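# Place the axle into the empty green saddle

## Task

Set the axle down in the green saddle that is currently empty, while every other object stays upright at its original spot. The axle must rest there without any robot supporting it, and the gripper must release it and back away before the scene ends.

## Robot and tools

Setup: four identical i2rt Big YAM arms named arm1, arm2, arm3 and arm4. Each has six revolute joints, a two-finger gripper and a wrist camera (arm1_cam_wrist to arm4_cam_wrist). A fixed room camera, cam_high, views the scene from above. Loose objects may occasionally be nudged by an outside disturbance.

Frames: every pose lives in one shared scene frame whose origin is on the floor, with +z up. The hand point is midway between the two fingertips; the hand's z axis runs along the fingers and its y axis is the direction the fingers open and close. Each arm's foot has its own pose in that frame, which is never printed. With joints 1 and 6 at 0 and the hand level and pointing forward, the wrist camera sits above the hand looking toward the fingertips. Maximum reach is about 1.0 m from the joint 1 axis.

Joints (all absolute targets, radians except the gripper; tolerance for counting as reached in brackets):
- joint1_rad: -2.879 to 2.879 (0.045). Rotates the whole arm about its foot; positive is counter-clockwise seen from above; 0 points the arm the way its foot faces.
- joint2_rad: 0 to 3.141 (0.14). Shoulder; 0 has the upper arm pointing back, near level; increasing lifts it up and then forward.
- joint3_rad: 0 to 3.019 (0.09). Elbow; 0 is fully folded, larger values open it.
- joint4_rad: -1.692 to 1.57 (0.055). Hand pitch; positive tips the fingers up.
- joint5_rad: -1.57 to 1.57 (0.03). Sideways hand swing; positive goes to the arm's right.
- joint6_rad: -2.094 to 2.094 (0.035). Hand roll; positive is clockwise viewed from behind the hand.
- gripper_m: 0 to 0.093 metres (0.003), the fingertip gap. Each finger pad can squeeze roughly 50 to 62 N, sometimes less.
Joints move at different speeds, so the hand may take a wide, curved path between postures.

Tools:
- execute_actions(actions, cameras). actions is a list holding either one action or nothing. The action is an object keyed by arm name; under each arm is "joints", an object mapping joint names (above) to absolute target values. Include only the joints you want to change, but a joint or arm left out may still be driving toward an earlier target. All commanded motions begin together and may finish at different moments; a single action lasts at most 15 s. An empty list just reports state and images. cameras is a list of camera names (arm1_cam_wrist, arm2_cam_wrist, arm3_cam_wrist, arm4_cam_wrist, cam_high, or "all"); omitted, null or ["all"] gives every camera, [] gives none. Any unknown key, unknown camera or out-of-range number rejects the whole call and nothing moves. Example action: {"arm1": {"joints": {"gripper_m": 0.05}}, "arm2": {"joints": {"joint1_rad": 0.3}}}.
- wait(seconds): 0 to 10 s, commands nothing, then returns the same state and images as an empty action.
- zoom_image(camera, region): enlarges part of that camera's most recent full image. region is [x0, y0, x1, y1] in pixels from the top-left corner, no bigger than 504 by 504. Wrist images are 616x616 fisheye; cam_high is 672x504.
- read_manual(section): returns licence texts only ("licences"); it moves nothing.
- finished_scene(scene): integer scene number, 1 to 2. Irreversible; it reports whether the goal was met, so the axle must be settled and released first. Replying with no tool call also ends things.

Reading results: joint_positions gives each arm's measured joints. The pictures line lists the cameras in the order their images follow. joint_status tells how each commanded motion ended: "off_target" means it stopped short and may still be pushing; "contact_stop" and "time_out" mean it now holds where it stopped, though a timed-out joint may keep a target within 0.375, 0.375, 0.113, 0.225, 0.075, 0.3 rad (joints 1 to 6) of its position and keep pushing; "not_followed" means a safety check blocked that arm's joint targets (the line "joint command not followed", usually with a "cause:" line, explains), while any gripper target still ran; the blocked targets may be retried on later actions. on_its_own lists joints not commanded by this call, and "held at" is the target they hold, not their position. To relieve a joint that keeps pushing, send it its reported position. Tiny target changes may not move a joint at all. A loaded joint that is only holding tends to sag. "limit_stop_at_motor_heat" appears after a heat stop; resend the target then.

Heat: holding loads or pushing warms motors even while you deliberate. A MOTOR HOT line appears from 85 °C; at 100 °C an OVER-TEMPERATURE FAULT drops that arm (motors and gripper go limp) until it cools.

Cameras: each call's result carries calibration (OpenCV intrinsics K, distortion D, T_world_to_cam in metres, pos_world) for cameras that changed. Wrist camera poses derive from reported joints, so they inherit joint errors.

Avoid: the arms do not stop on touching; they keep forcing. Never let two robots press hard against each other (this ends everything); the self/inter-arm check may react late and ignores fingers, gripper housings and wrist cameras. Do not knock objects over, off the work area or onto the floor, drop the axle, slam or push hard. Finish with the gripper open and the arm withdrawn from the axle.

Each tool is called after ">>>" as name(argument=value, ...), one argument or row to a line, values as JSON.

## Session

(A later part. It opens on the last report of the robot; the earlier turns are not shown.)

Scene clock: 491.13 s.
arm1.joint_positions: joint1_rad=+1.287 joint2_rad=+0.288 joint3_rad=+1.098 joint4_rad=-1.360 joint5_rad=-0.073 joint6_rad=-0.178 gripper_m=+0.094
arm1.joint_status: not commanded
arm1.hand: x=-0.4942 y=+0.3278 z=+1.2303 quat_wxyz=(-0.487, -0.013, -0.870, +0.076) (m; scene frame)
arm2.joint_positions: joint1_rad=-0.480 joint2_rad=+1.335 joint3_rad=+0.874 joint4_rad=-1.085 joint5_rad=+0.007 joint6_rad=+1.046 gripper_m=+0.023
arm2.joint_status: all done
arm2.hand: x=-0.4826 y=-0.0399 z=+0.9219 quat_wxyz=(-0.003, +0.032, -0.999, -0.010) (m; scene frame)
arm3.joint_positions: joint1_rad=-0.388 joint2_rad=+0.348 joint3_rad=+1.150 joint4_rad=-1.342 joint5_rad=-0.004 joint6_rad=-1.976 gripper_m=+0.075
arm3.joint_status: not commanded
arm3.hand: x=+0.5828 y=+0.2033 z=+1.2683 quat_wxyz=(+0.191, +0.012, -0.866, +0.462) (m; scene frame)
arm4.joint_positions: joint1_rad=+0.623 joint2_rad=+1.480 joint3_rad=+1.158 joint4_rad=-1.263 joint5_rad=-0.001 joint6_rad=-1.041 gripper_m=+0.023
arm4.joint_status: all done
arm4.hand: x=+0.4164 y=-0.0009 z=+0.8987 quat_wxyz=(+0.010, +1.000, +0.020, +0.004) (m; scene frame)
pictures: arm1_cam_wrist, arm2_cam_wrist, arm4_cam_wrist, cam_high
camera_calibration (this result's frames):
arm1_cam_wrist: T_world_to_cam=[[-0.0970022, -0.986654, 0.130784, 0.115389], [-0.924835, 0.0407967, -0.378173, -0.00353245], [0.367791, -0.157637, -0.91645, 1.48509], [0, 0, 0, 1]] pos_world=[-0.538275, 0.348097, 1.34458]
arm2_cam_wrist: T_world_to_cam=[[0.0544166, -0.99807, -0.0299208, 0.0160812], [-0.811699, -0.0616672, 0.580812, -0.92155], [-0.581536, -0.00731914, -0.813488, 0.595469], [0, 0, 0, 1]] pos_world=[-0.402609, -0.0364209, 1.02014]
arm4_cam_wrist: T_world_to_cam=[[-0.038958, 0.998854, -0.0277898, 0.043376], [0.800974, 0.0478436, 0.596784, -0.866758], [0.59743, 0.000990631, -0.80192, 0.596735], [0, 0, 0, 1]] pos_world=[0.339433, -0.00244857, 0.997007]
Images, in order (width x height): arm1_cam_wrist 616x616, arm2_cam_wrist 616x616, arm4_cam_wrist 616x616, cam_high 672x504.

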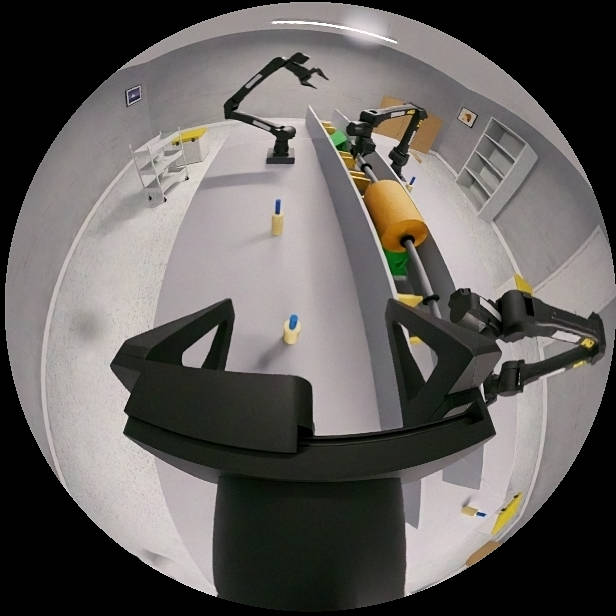

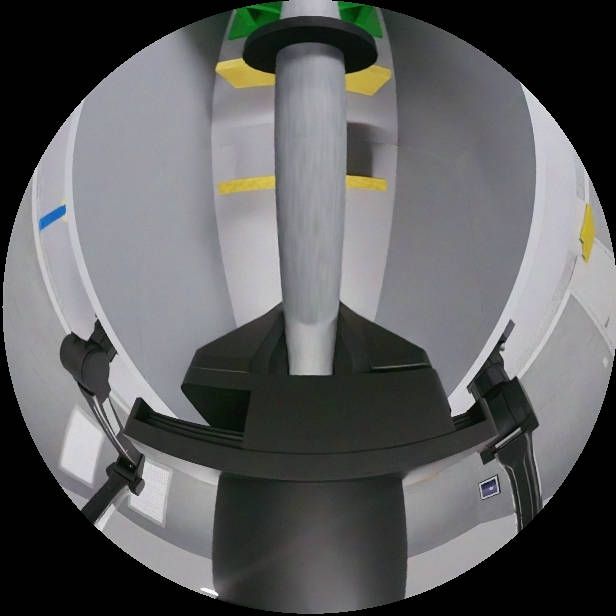

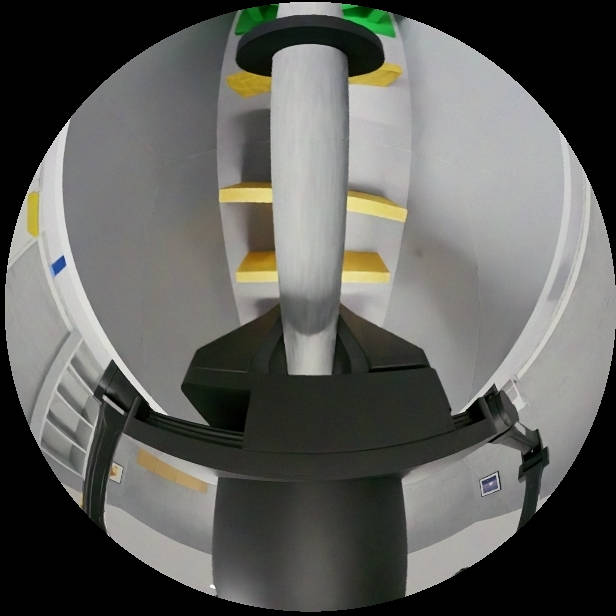

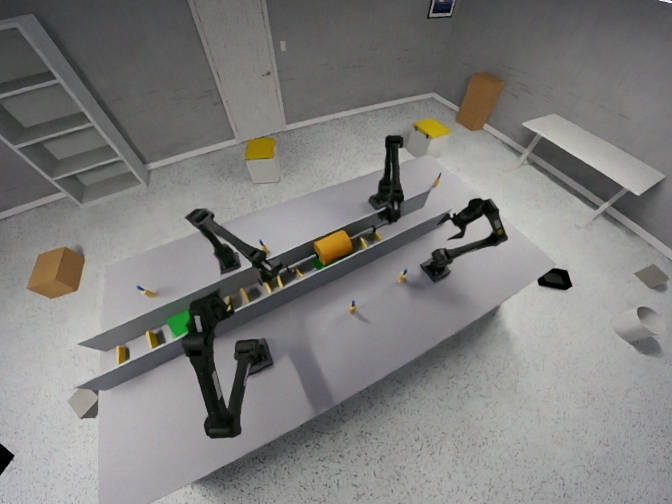

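>>> zoom_image(
  camera="arm2_cam_wrist",
  region=[200, 0, 420, 100],
)

>>> zoom_image(
  camera="arm4_cam_wrist",
  region=[200, 0, 420, 100],
)

>>> zoom_image(
  camera="cam_high",
  region=[280, 210, 400, 290],
)

Region (200, 0, 420, 100) of arm2_cam_wrist's 616x616 image, scaled by 2.291, with more detail than that image has; it fills the top 229 rows of this view, and the rest is white.

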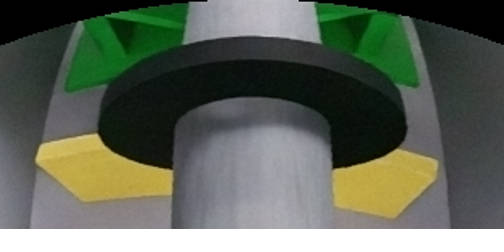

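Region (200, 0, 420, 100) of arm4_cam_wrist's 616x616 image, scaled by 2.291, with more detail than that image has; it fills the top 229 rows of this view, and the rest is white.

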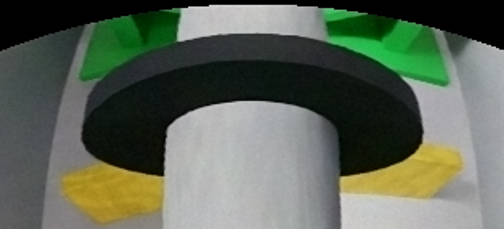

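Region (280, 210, 400, 290) of cam_high's 672x504 image, scaled by 4.200, with more detail than that image has.

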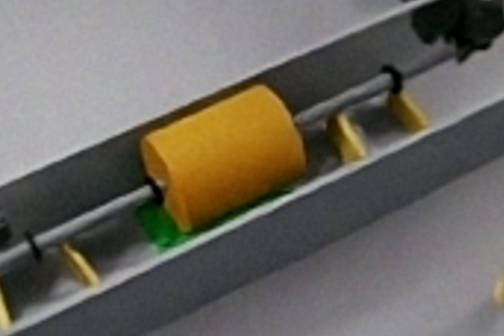

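>>> execute_actions(
  actions=[
    {"arm2":{"joints":{"joint1_rad":-0.474,"joint2_rad":1.419,"joint3_rad":0.815,"joint4_rad":-0.896,"joint6_rad":1.066}},"arm4":{"joints":{"joint1_rad":0.614,"joint2_rad":1.502,"joint3_rad":1.100,"joint4_rad":-1.135,"joint6_rad":-1.03}}},
  ],
  cameras=["arm2_cam_wrist","arm4_cam_wrist","cam_high","arm1_cam_wrist"],
)

Scene clock: 512.80 s.
arm1.joint_positions: joint1_rad=+1.287 joint2_rad=+0.288 joint3_rad=+1.098 joint4_rad=-1.360 joint5_rad=-0.073 joint6_rad=-0.178 gripper_m=+0.094
arm1.joint_status: not commanded
arm1.hand: x=-0.4942 y=+0.3278 z=+1.2303 quat_wxyz=(-0.487, -0.013, -0.870, +0.076) (m; scene frame)
arm2.joint_positions: joint1_rad=-0.478 joint2_rad=+1.437 joint3_rad=+0.812 joint4_rad=-0.908 joint5_rad=+0.005 joint6_rad=+1.053 gripper_m=+0.023
arm2.joint_status: all done
arm2.hand: x=-0.4795 y=-0.0302 z=+0.8688 quat_wxyz=(-0.005, +0.029, -0.999, -0.016) (m; scene frame)
arm3.joint_positions: joint1_rad=-0.388 joint2_rad=+0.348 joint3_rad=+1.150 joint4_rad=-1.342 joint5_rad=-0.004 joint6_rad=-1.976 gripper_m=+0.075
arm3.joint_status: not commanded
arm3.hand: x=+0.5828 y=+0.2033 z=+1.2683 quat_wxyz=(+0.191, +0.012, -0.866, +0.462) (m; scene frame)
arm4.joint_positions: joint1_rad=+0.614 joint2_rad=+1.527 joint3_rad=+1.079 joint4_rad=-1.139 joint5_rad=+0.002 joint6_rad=-1.041 gripper_m=+0.023
arm4.joint_status: all done
arm4.hand: x=+0.4203 y=+0.0007 z=+0.8521 quat_wxyz=(+0.009, +1.000, +0.016, +0.006) (m; scene frame)
pictures: arm1_cam_wrist, arm2_cam_wrist, arm4_cam_wrist, cam_high
camera_calibration (this result's frames):
arm1_cam_wrist: T_world_to_cam=[[-0.0970022, -0.986654, 0.130784, 0.115389], [-0.924835, 0.0407967, -0.378173, -0.00353245], [0.367791, -0.157637, -0.91645, 1.48509], [0, 0, 0, 1]] pos_world=[-0.538275, 0.348097, 1.34458]
arm2_cam_wrist: T_world_to_cam=[[0.0483805, -0.997877, -0.043607, 0.0329665], [-0.814225, -0.0646884, 0.576935, -0.885589], [-0.578531, 0.00759353, -0.815625, 0.557857], [0, 0, 0, 1]] pos_world=[-0.399926, -0.0286269, 0.967367]
arm4_cam_wrist: T_world_to_cam=[[-0.0305524, 0.999168, -0.0270255, 0.0364095], [0.799217, 0.0406581, 0.599666, -0.843892], [0.600266, -0.00327798, -0.799794, 0.554116], [0, 0, 0, 1]] pos_world=[0.342948, -0.000251797, 0.950216]
Images, in order (width x height): arm1_cam_wrist 616x616, arm2_cam_wrist 616x616, arm4_cam_wrist 616x616, cam_high 672x504.

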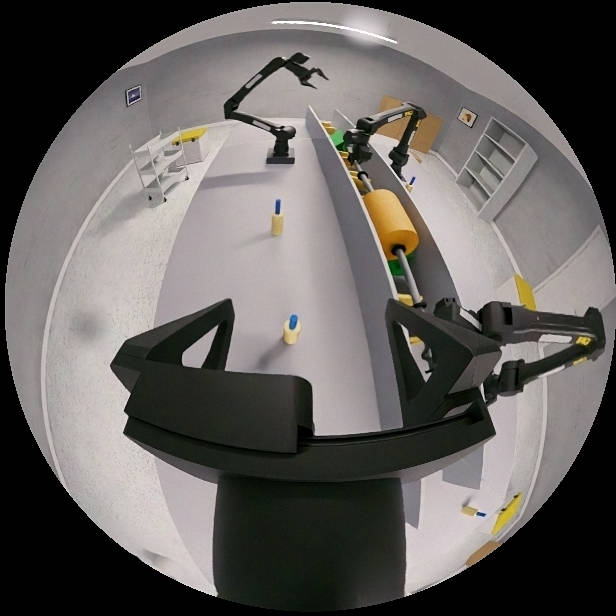

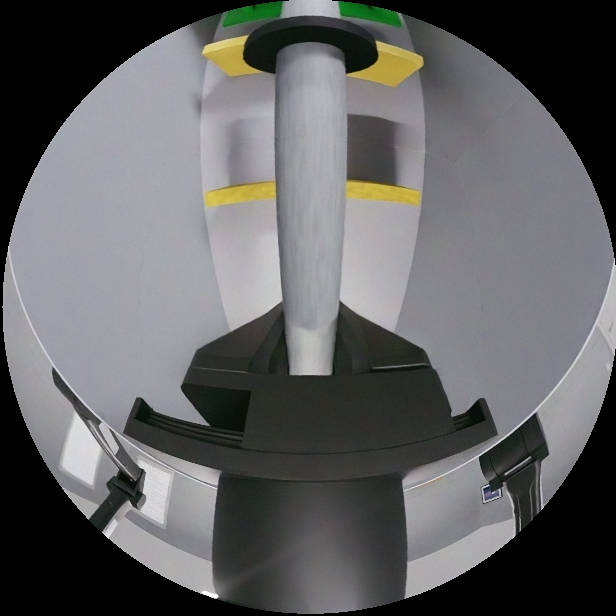

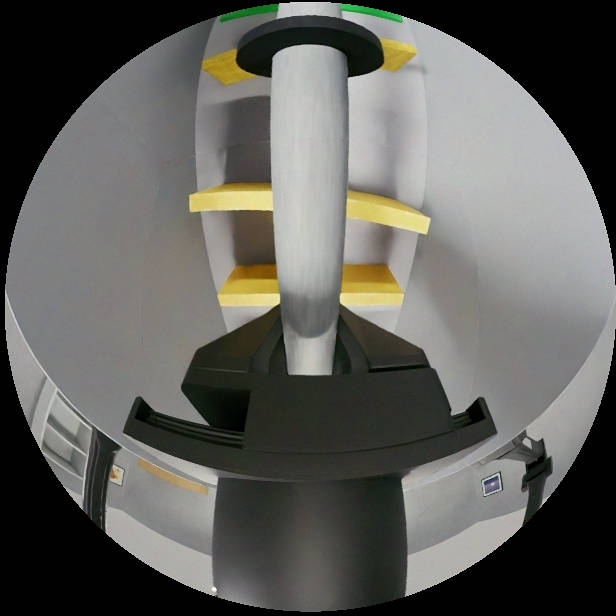

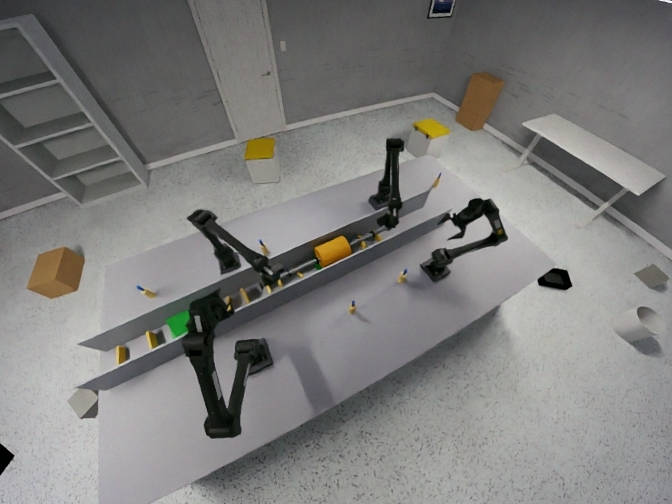

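>>> execute_actions(
  actions=[],
)

Scene clock: 518.97 s.
arm1.joint_positions: joint1_rad=+1.287 joint2_rad=+0.288 joint3_rad=+1.098 joint4_rad=-1.360 joint5_rad=-0.073 joint6_rad=-0.178 gripper_m=+0.094
arm1.joint_status: not commanded
arm1.hand: x=-0.4942 y=+0.3278 z=+1.2303 quat_wxyz=(-0.487, -0.013, -0.870, +0.076) (m; scene frame)
arm2.joint_positions: joint1_rad=-0.478 joint2_rad=+1.437 joint3_rad=+0.812 joint4_rad=-0.908 joint5_rad=+0.005 joint6_rad=+1.053 gripper_m=+0.023
arm2.joint_status: all done
arm2.hand: x=-0.4795 y=-0.0302 z=+0.8688 quat_wxyz=(-0.005, +0.029, -0.999, -0.016) (m; scene frame)
arm3.joint_positions: joint1_rad=-0.388 joint2_rad=+0.348 joint3_rad=+1.150 joint4_rad=-1.342 joint5_rad=-0.004 joint6_rad=-1.976 gripper_m=+0.075
arm3.joint_status: not commanded
arm3.hand: x=+0.5828 y=+0.2033 z=+1.2683 quat_wxyz=(+0.191, +0.012, -0.866, +0.462) (m; scene frame)
arm4.joint_positions: joint1_rad=+0.614 joint2_rad=+1.527 joint3_rad=+1.079 joint4_rad=-1.139 joint5_rad=+0.002 joint6_rad=-1.041 gripper_m=+0.023
arm4.joint_status: all done
arm4.hand: x=+0.4203 y=+0.0007 z=+0.8521 quat_wxyz=(+0.009, +1.000, +0.016, +0.006) (m; scene frame)
pictures: arm1_cam_wrist, arm2_cam_wrist, arm3_cam_wrist, arm4_cam_wrist, cam_high
camera_calibration (this result's frames):
arm1_cam_wrist: T_world_to_cam=[[-0.0970022, -0.986654, 0.130784, 0.115389], [-0.924835, 0.0407967, -0.378173, -0.00353245], [0.367791, -0.157637, -0.91645, 1.48509], [0, 0, 0, 1]] pos_world=[-0.538275, 0.348097, 1.34458]
arm2_cam_wrist: T_world_to_cam=[[0.0483805, -0.997877, -0.043607, 0.0329665], [-0.814225, -0.0646884, 0.576935, -0.885589], [-0.578531, 0.00759353, -0.815625, 0.557857], [0, 0, 0, 1]] pos_world=[-0.399926, -0.0286269, 0.967367]
arm3_cam_wrist: T_world_to_cam=[[0.186387, -0.58655, 0.788175, -0.987205], [-0.546107, 0.605032, 0.5794, -0.535255], [-0.816717, -0.53842, -0.207548, 0.966341], [0, 0, 0, 1]] pos_world=[0.680924, 0.265099, 1.28878]
arm4_cam_wrist: T_world_to_cam=[[-0.0305524, 0.999168, -0.0270255, 0.0364095], [0.799217, 0.0406581, 0.599666, -0.843892], [0.600266, -0.00327798, -0.799794, 0.554116], [0, 0, 0, 1]] pos_world=[0.342948, -0.000251797, 0.950216]
Images, in order (width x height): arm1_cam_wrist 616x616, arm2_cam_wrist 616x616, arm3_cam_wrist 616x616, arm4_cam_wrist 616x616, cam_high 672x504.

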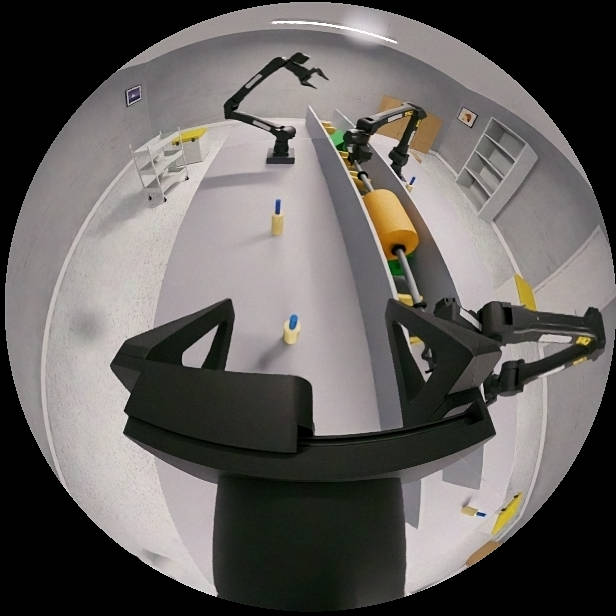

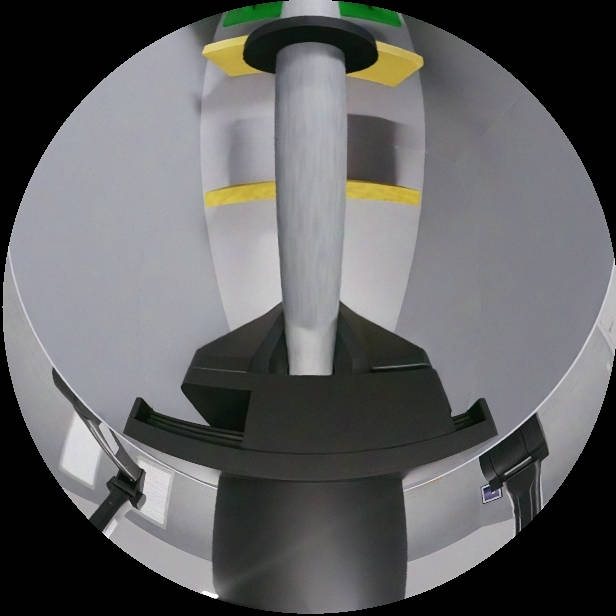

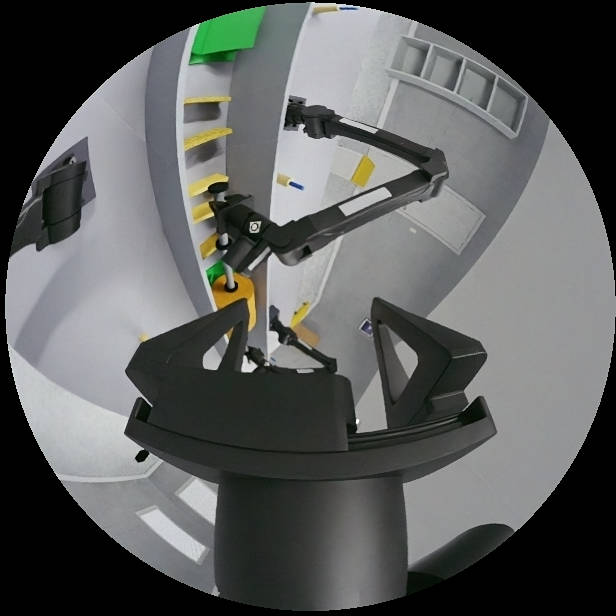

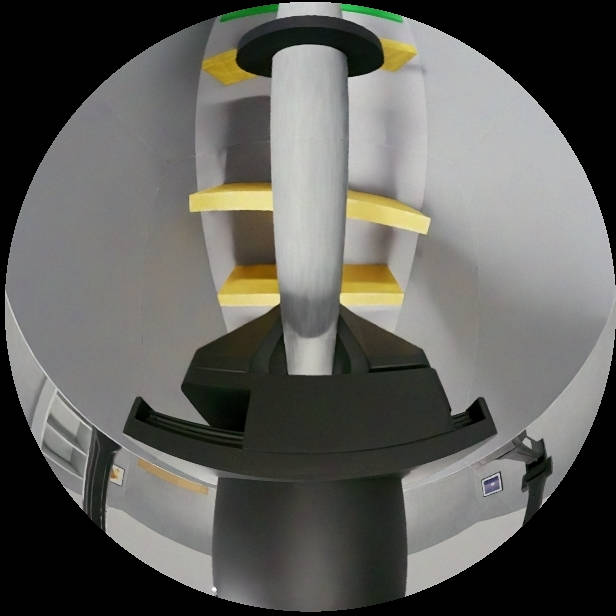

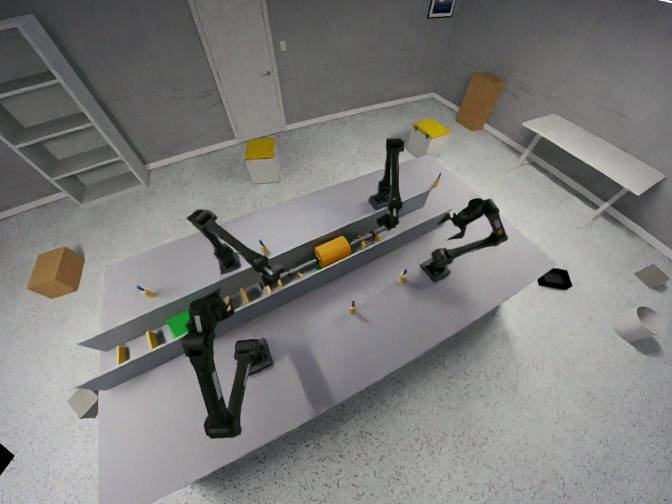

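>>> execute_actions(
  actions=[
    {"arm2": {"joints": {"joint2_rad": 1.43, "joint3_rad": 0.815, "gripper_m": 0.07}}, "arm4": {"joints": {"joint2_rad": 1.517, "joint3_rad": 1.09, "gripper_m": 0.07}}},
  ],
  cameras=["arm2_cam_wrist", "arm4_cam_wrist", "arm1_cam_wrist"],
)

Scene clock: 523.63 s.
arm1.joint_positions: joint1_rad=+1.287 joint2_rad=+0.288 joint3_rad=+1.098 joint4_rad=-1.360 joint5_rad=-0.073 joint6_rad=-0.178 gripper_m=+0.094
arm1.joint_status: not commanded
arm1.hand: x=-0.4942 y=+0.3278 z=+1.2303 quat_wxyz=(-0.487, -0.013, -0.870, +0.076) (m; scene frame)
arm2.joint_positions: joint1_rad=-0.478 joint2_rad=+1.435 joint3_rad=+0.812 joint4_rad=-0.906 joint5_rad=+0.003 joint6_rad=+1.055 gripper_m=+0.070
arm2.joint_status: all done
arm2.hand: x=-0.4796 y=-0.0295 z=+0.8693 quat_wxyz=(-0.005, +0.028, -0.999, -0.018) (m; scene frame)
arm3.joint_positions: joint1_rad=-0.388 joint2_rad=+0.348 joint3_rad=+1.150 joint4_rad=-1.342 joint5_rad=-0.004 joint6_rad=-1.976 gripper_m=+0.075
arm3.joint_status: not commanded
arm3.hand: x=+0.5828 y=+0.2033 z=+1.2683 quat_wxyz=(+0.191, +0.012, -0.866, +0.462) (m; scene frame)
arm4.joint_positions: joint1_rad=+0.614 joint2_rad=+1.526 joint3_rad=+1.077 joint4_rad=-1.139 joint5_rad=+0.002 joint6_rad=-1.039 gripper_m=+0.070
arm4.joint_status: all done
arm4.hand: x=+0.4205 y=+0.0004 z=+0.8524 quat_wxyz=(+0.009, +1.000, +0.015, +0.006) (m; scene frame)
pictures: arm1_cam_wrist, arm2_cam_wrist, arm4_cam_wrist
camera_calibration (this result's frames):
arm1_cam_wrist: T_world_to_cam=[[-0.0970022, -0.986654, 0.130784, 0.115389], [-0.924835, 0.0407967, -0.378173, -0.00353245], [0.367791, -0.157637, -0.91645, 1.48509], [0, 0, 0, 1]] pos_world=[-0.538275, 0.348097, 1.34458]
arm2_cam_wrist: T_world_to_cam=[[0.0468784, -0.997768, -0.0475471, 0.036378], [-0.814186, -0.065743, 0.576871, -0.885826], [-0.578709, 0.0116694, -0.815451, 0.558155], [0, 0, 0, 1]] pos_world=[-0.399922, -0.0284534, 0.967884]
arm4_cam_wrist: T_world_to_cam=[[-0.028651, 0.999234, -0.0266744, 0.0356814], [0.799394, 0.0389258, 0.599545, -0.844155], [0.600124, -0.0041458, -0.799896, 0.554294], [0, 0, 0, 1]] pos_world=[0.343189, -0.000496688, 0.950439]
Images, in order (width x height): arm1_cam_wrist 616x616, arm2_cam_wrist 616x616, arm4_cam_wrist 616x616.

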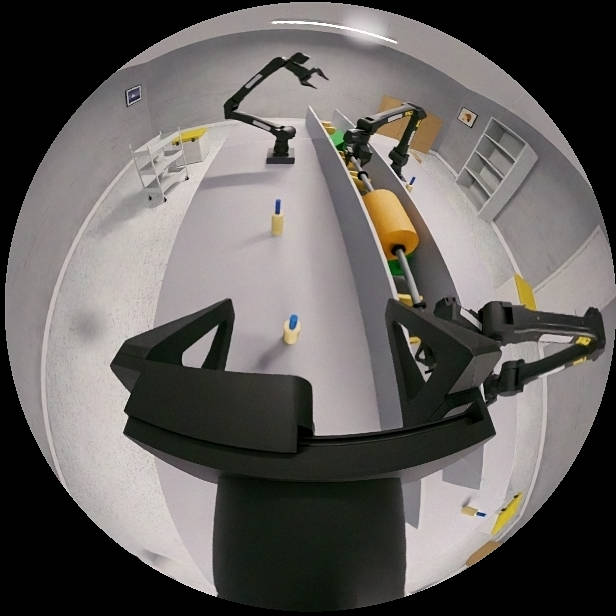

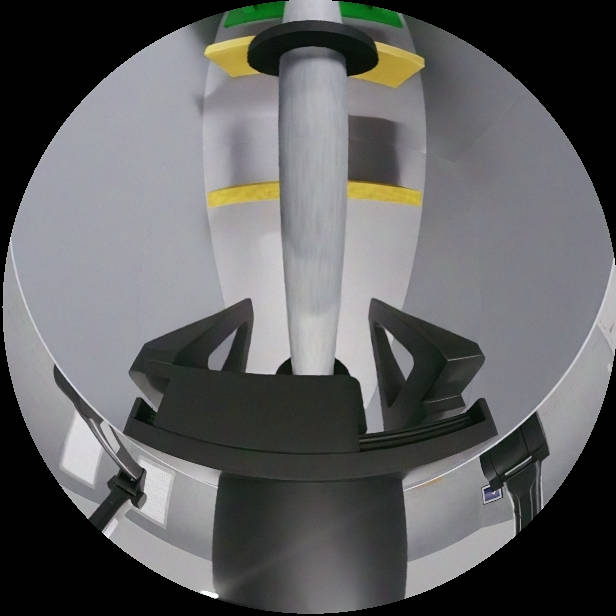

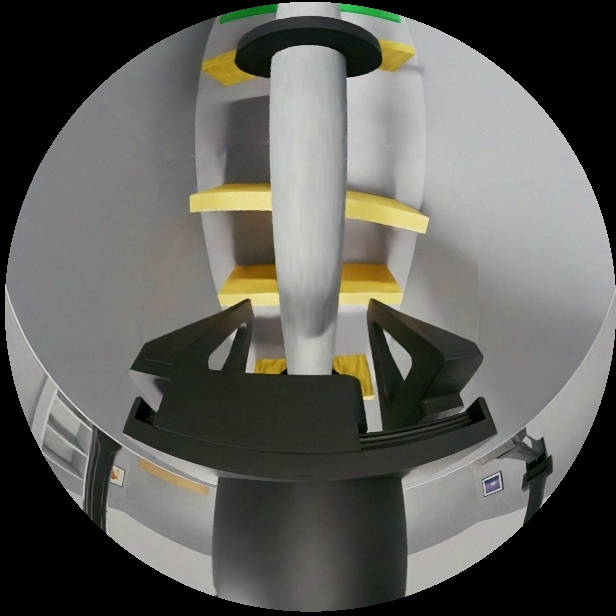

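>>> execute_actions(
  actions=[
    {"arm2": {"joints": {"joint2_rad": 0.55}}, "arm4": {"joints": {"joint2_rad": 0.6}}},
  ],
)

Scene clock: 531.03 s.
arm1.joint_positions: joint1_rad=+1.287 joint2_rad=+0.288 joint3_rad=+1.098 joint4_rad=-1.360 joint5_rad=-0.073 joint6_rad=-0.178 gripper_m=+0.094
arm1.joint_status: not commanded
arm1.hand: x=-0.4942 y=+0.3278 z=+1.2303 quat_wxyz=(-0.487, -0.013, -0.870, +0.076) (m; scene frame)
arm2.joint_positions: joint1_rad=-0.478 joint2_rad=+0.547 joint3_rad=+0.812 joint4_rad=-0.906 joint5_rad=+0.002 joint6_rad=+1.055 gripper_m=+0.070
arm2.joint_status: all done
arm2.hand: x=-0.5023 y=-0.0825 z=+1.1617 quat_wxyz=(-0.206, +0.022, -0.894, -0.396) (m; scene frame)
arm3.joint_positions: joint1_rad=-0.388 joint2_rad=+0.348 joint3_rad=+1.150 joint4_rad=-1.342 joint5_rad=-0.004 joint6_rad=-1.976 gripper_m=+0.075
arm3.joint_status: not commanded
arm3.hand: x=+0.5828 y=+0.2033 z=+1.2683 quat_wxyz=(+0.191, +0.012, -0.866, +0.462) (m; scene frame)
arm4.joint_positions: joint1_rad=+0.614 joint2_rad=+0.593 joint3_rad=+1.077 joint4_rad=-1.139 joint5_rad=+0.002 joint6_rad=-1.038 gripper_m=+0.070
arm4.joint_status: all done
arm4.hand: x=+0.4913 y=-0.1111 z=+1.1793 quat_wxyz=(-0.376, +0.898, +0.012, -0.229) (m; scene frame)
pictures: arm1_cam_wrist, arm2_cam_wrist, arm3_cam_wrist, arm4_cam_wrist, cam_high
camera_calibration (this result's frames):
arm1_cam_wrist: T_world_to_cam=[[-0.0970022, -0.986654, 0.130784, 0.115389], [-0.924835, 0.0407967, -0.378173, -0.00353245], [0.367791, -0.157637, -0.91645, 1.48509], [0, 0, 0, 1]] pos_world=[-0.538275, 0.348097, 1.34458]
arm2_cam_wrist: T_world_to_cam=[[0.197866, -0.676019, -0.709822, 0.870238], [-0.946611, -0.319799, 0.040698, -0.541093], [-0.254513, 0.663872, -0.703204, 0.870275], [0, 0, 0, 1]] pos_world=[-0.462898, -0.162495, 1.25172]
arm3_cam_wrist: T_world_to_cam=[[0.186387, -0.58655, 0.788175, -0.987205], [-0.546107, 0.605032, 0.5794, -0.535255], [-0.816717, -0.53842, -0.207548, 0.966341], [0, 0, 0, 1]] pos_world=[0.680924, 0.265099, 1.28878]
arm4_cam_wrist: T_world_to_cam=[[0.147585, 0.723115, 0.674777, -0.786641], [0.970953, -0.235839, 0.0403704, -0.547792], [0.188331, 0.649219, -0.736917, 0.973529], [0, 0, 0, 1]] pos_world=[0.464631, -0.192392, 1.27033]
Images, in order (width x height): arm1_cam_wrist 616x616, arm2_cam_wrist 616x616, arm3_cam_wrist 616x616, arm4_cam_wrist 616x616, cam_high 672x504.

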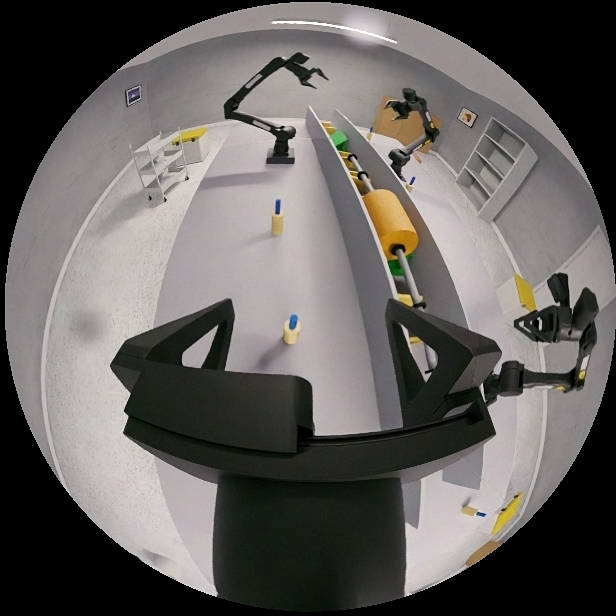

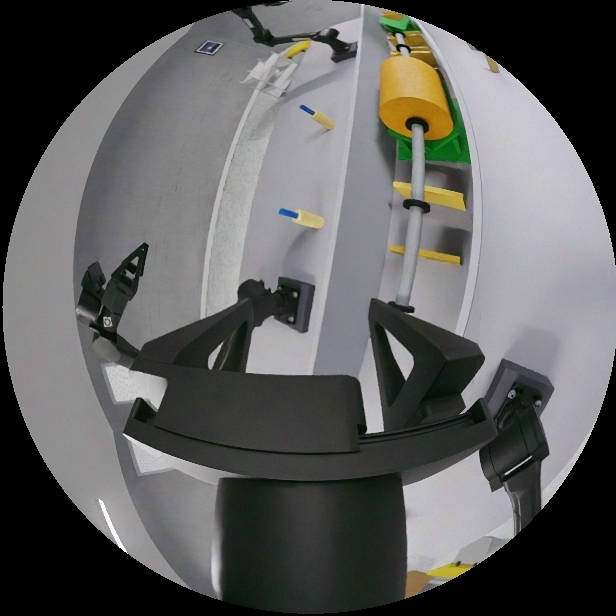

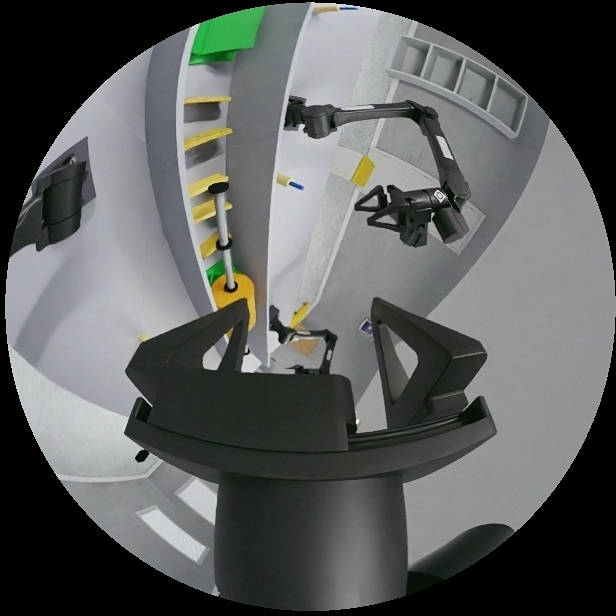

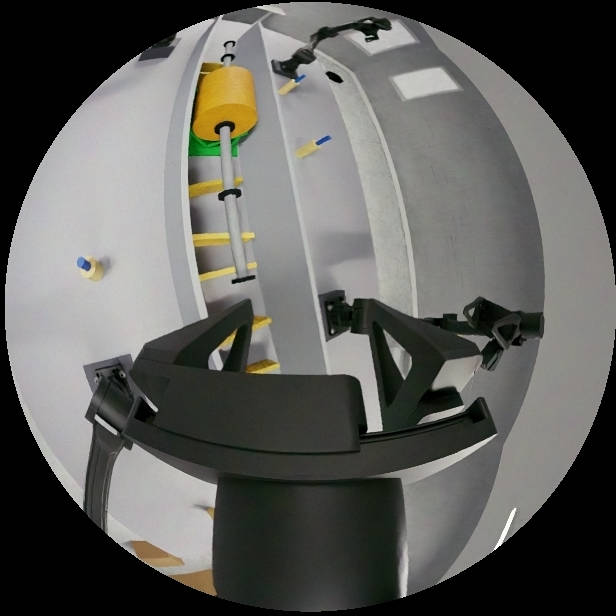

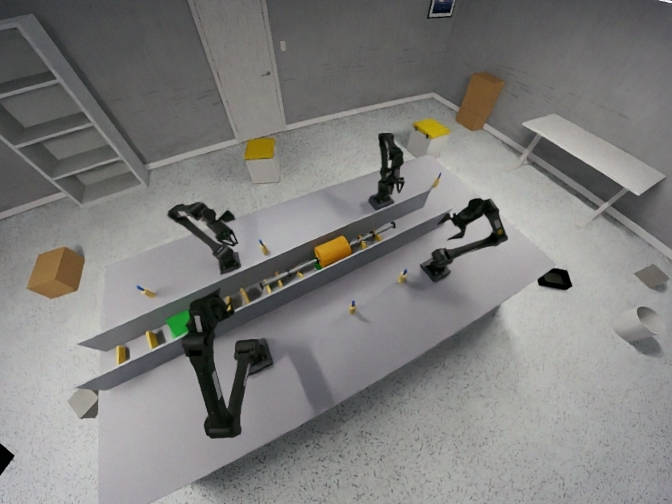

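Both arms are clear. I'll zoom in to check everything before finishing.

>>> zoom_image(
  camera="cam_high",
  region=[70, 160, 470, 400],
)

>>> zoom_image(
  camera="arm2_cam_wrist",
  region=[340, 0, 520, 320],
)

>>> zoom_image(
  camera="arm4_cam_wrist",
  region=[150, 20, 330, 390],
)

Region (70, 160, 470, 400) of cam_high's 672x504 image, scaled by 1.260, with more detail than that image has; it fills the top 302 rows of this view, and the rest is white.

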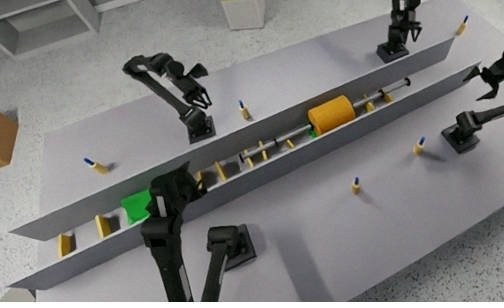

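Region (340, 0, 520, 320) of arm2_cam_wrist's 616x616 image, scaled by 1.575, with more detail than that image has; it fills the left 284 columns of this view, and the rest is white.

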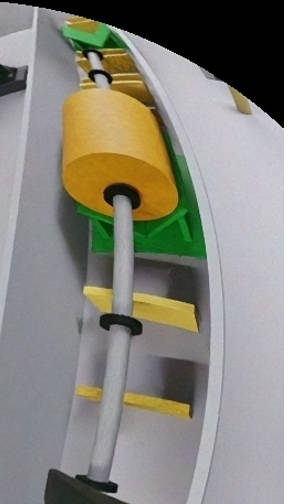

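Region (150, 20, 330, 390) of arm4_cam_wrist's 616x616 image, scaled by 1.362, with more detail than that image has; it fills the left 245 columns of this view, and the rest is white.

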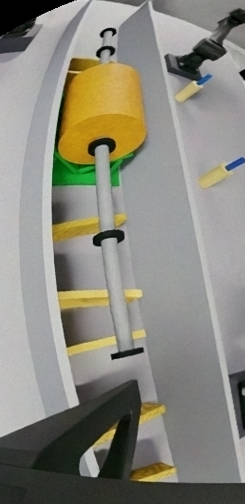

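The drum is seated in the target saddle, all dominoes and bottles are upright, and the arms are clear.

>>> finished_scene(
  scene=2,
)

The scene is finished: the task was done.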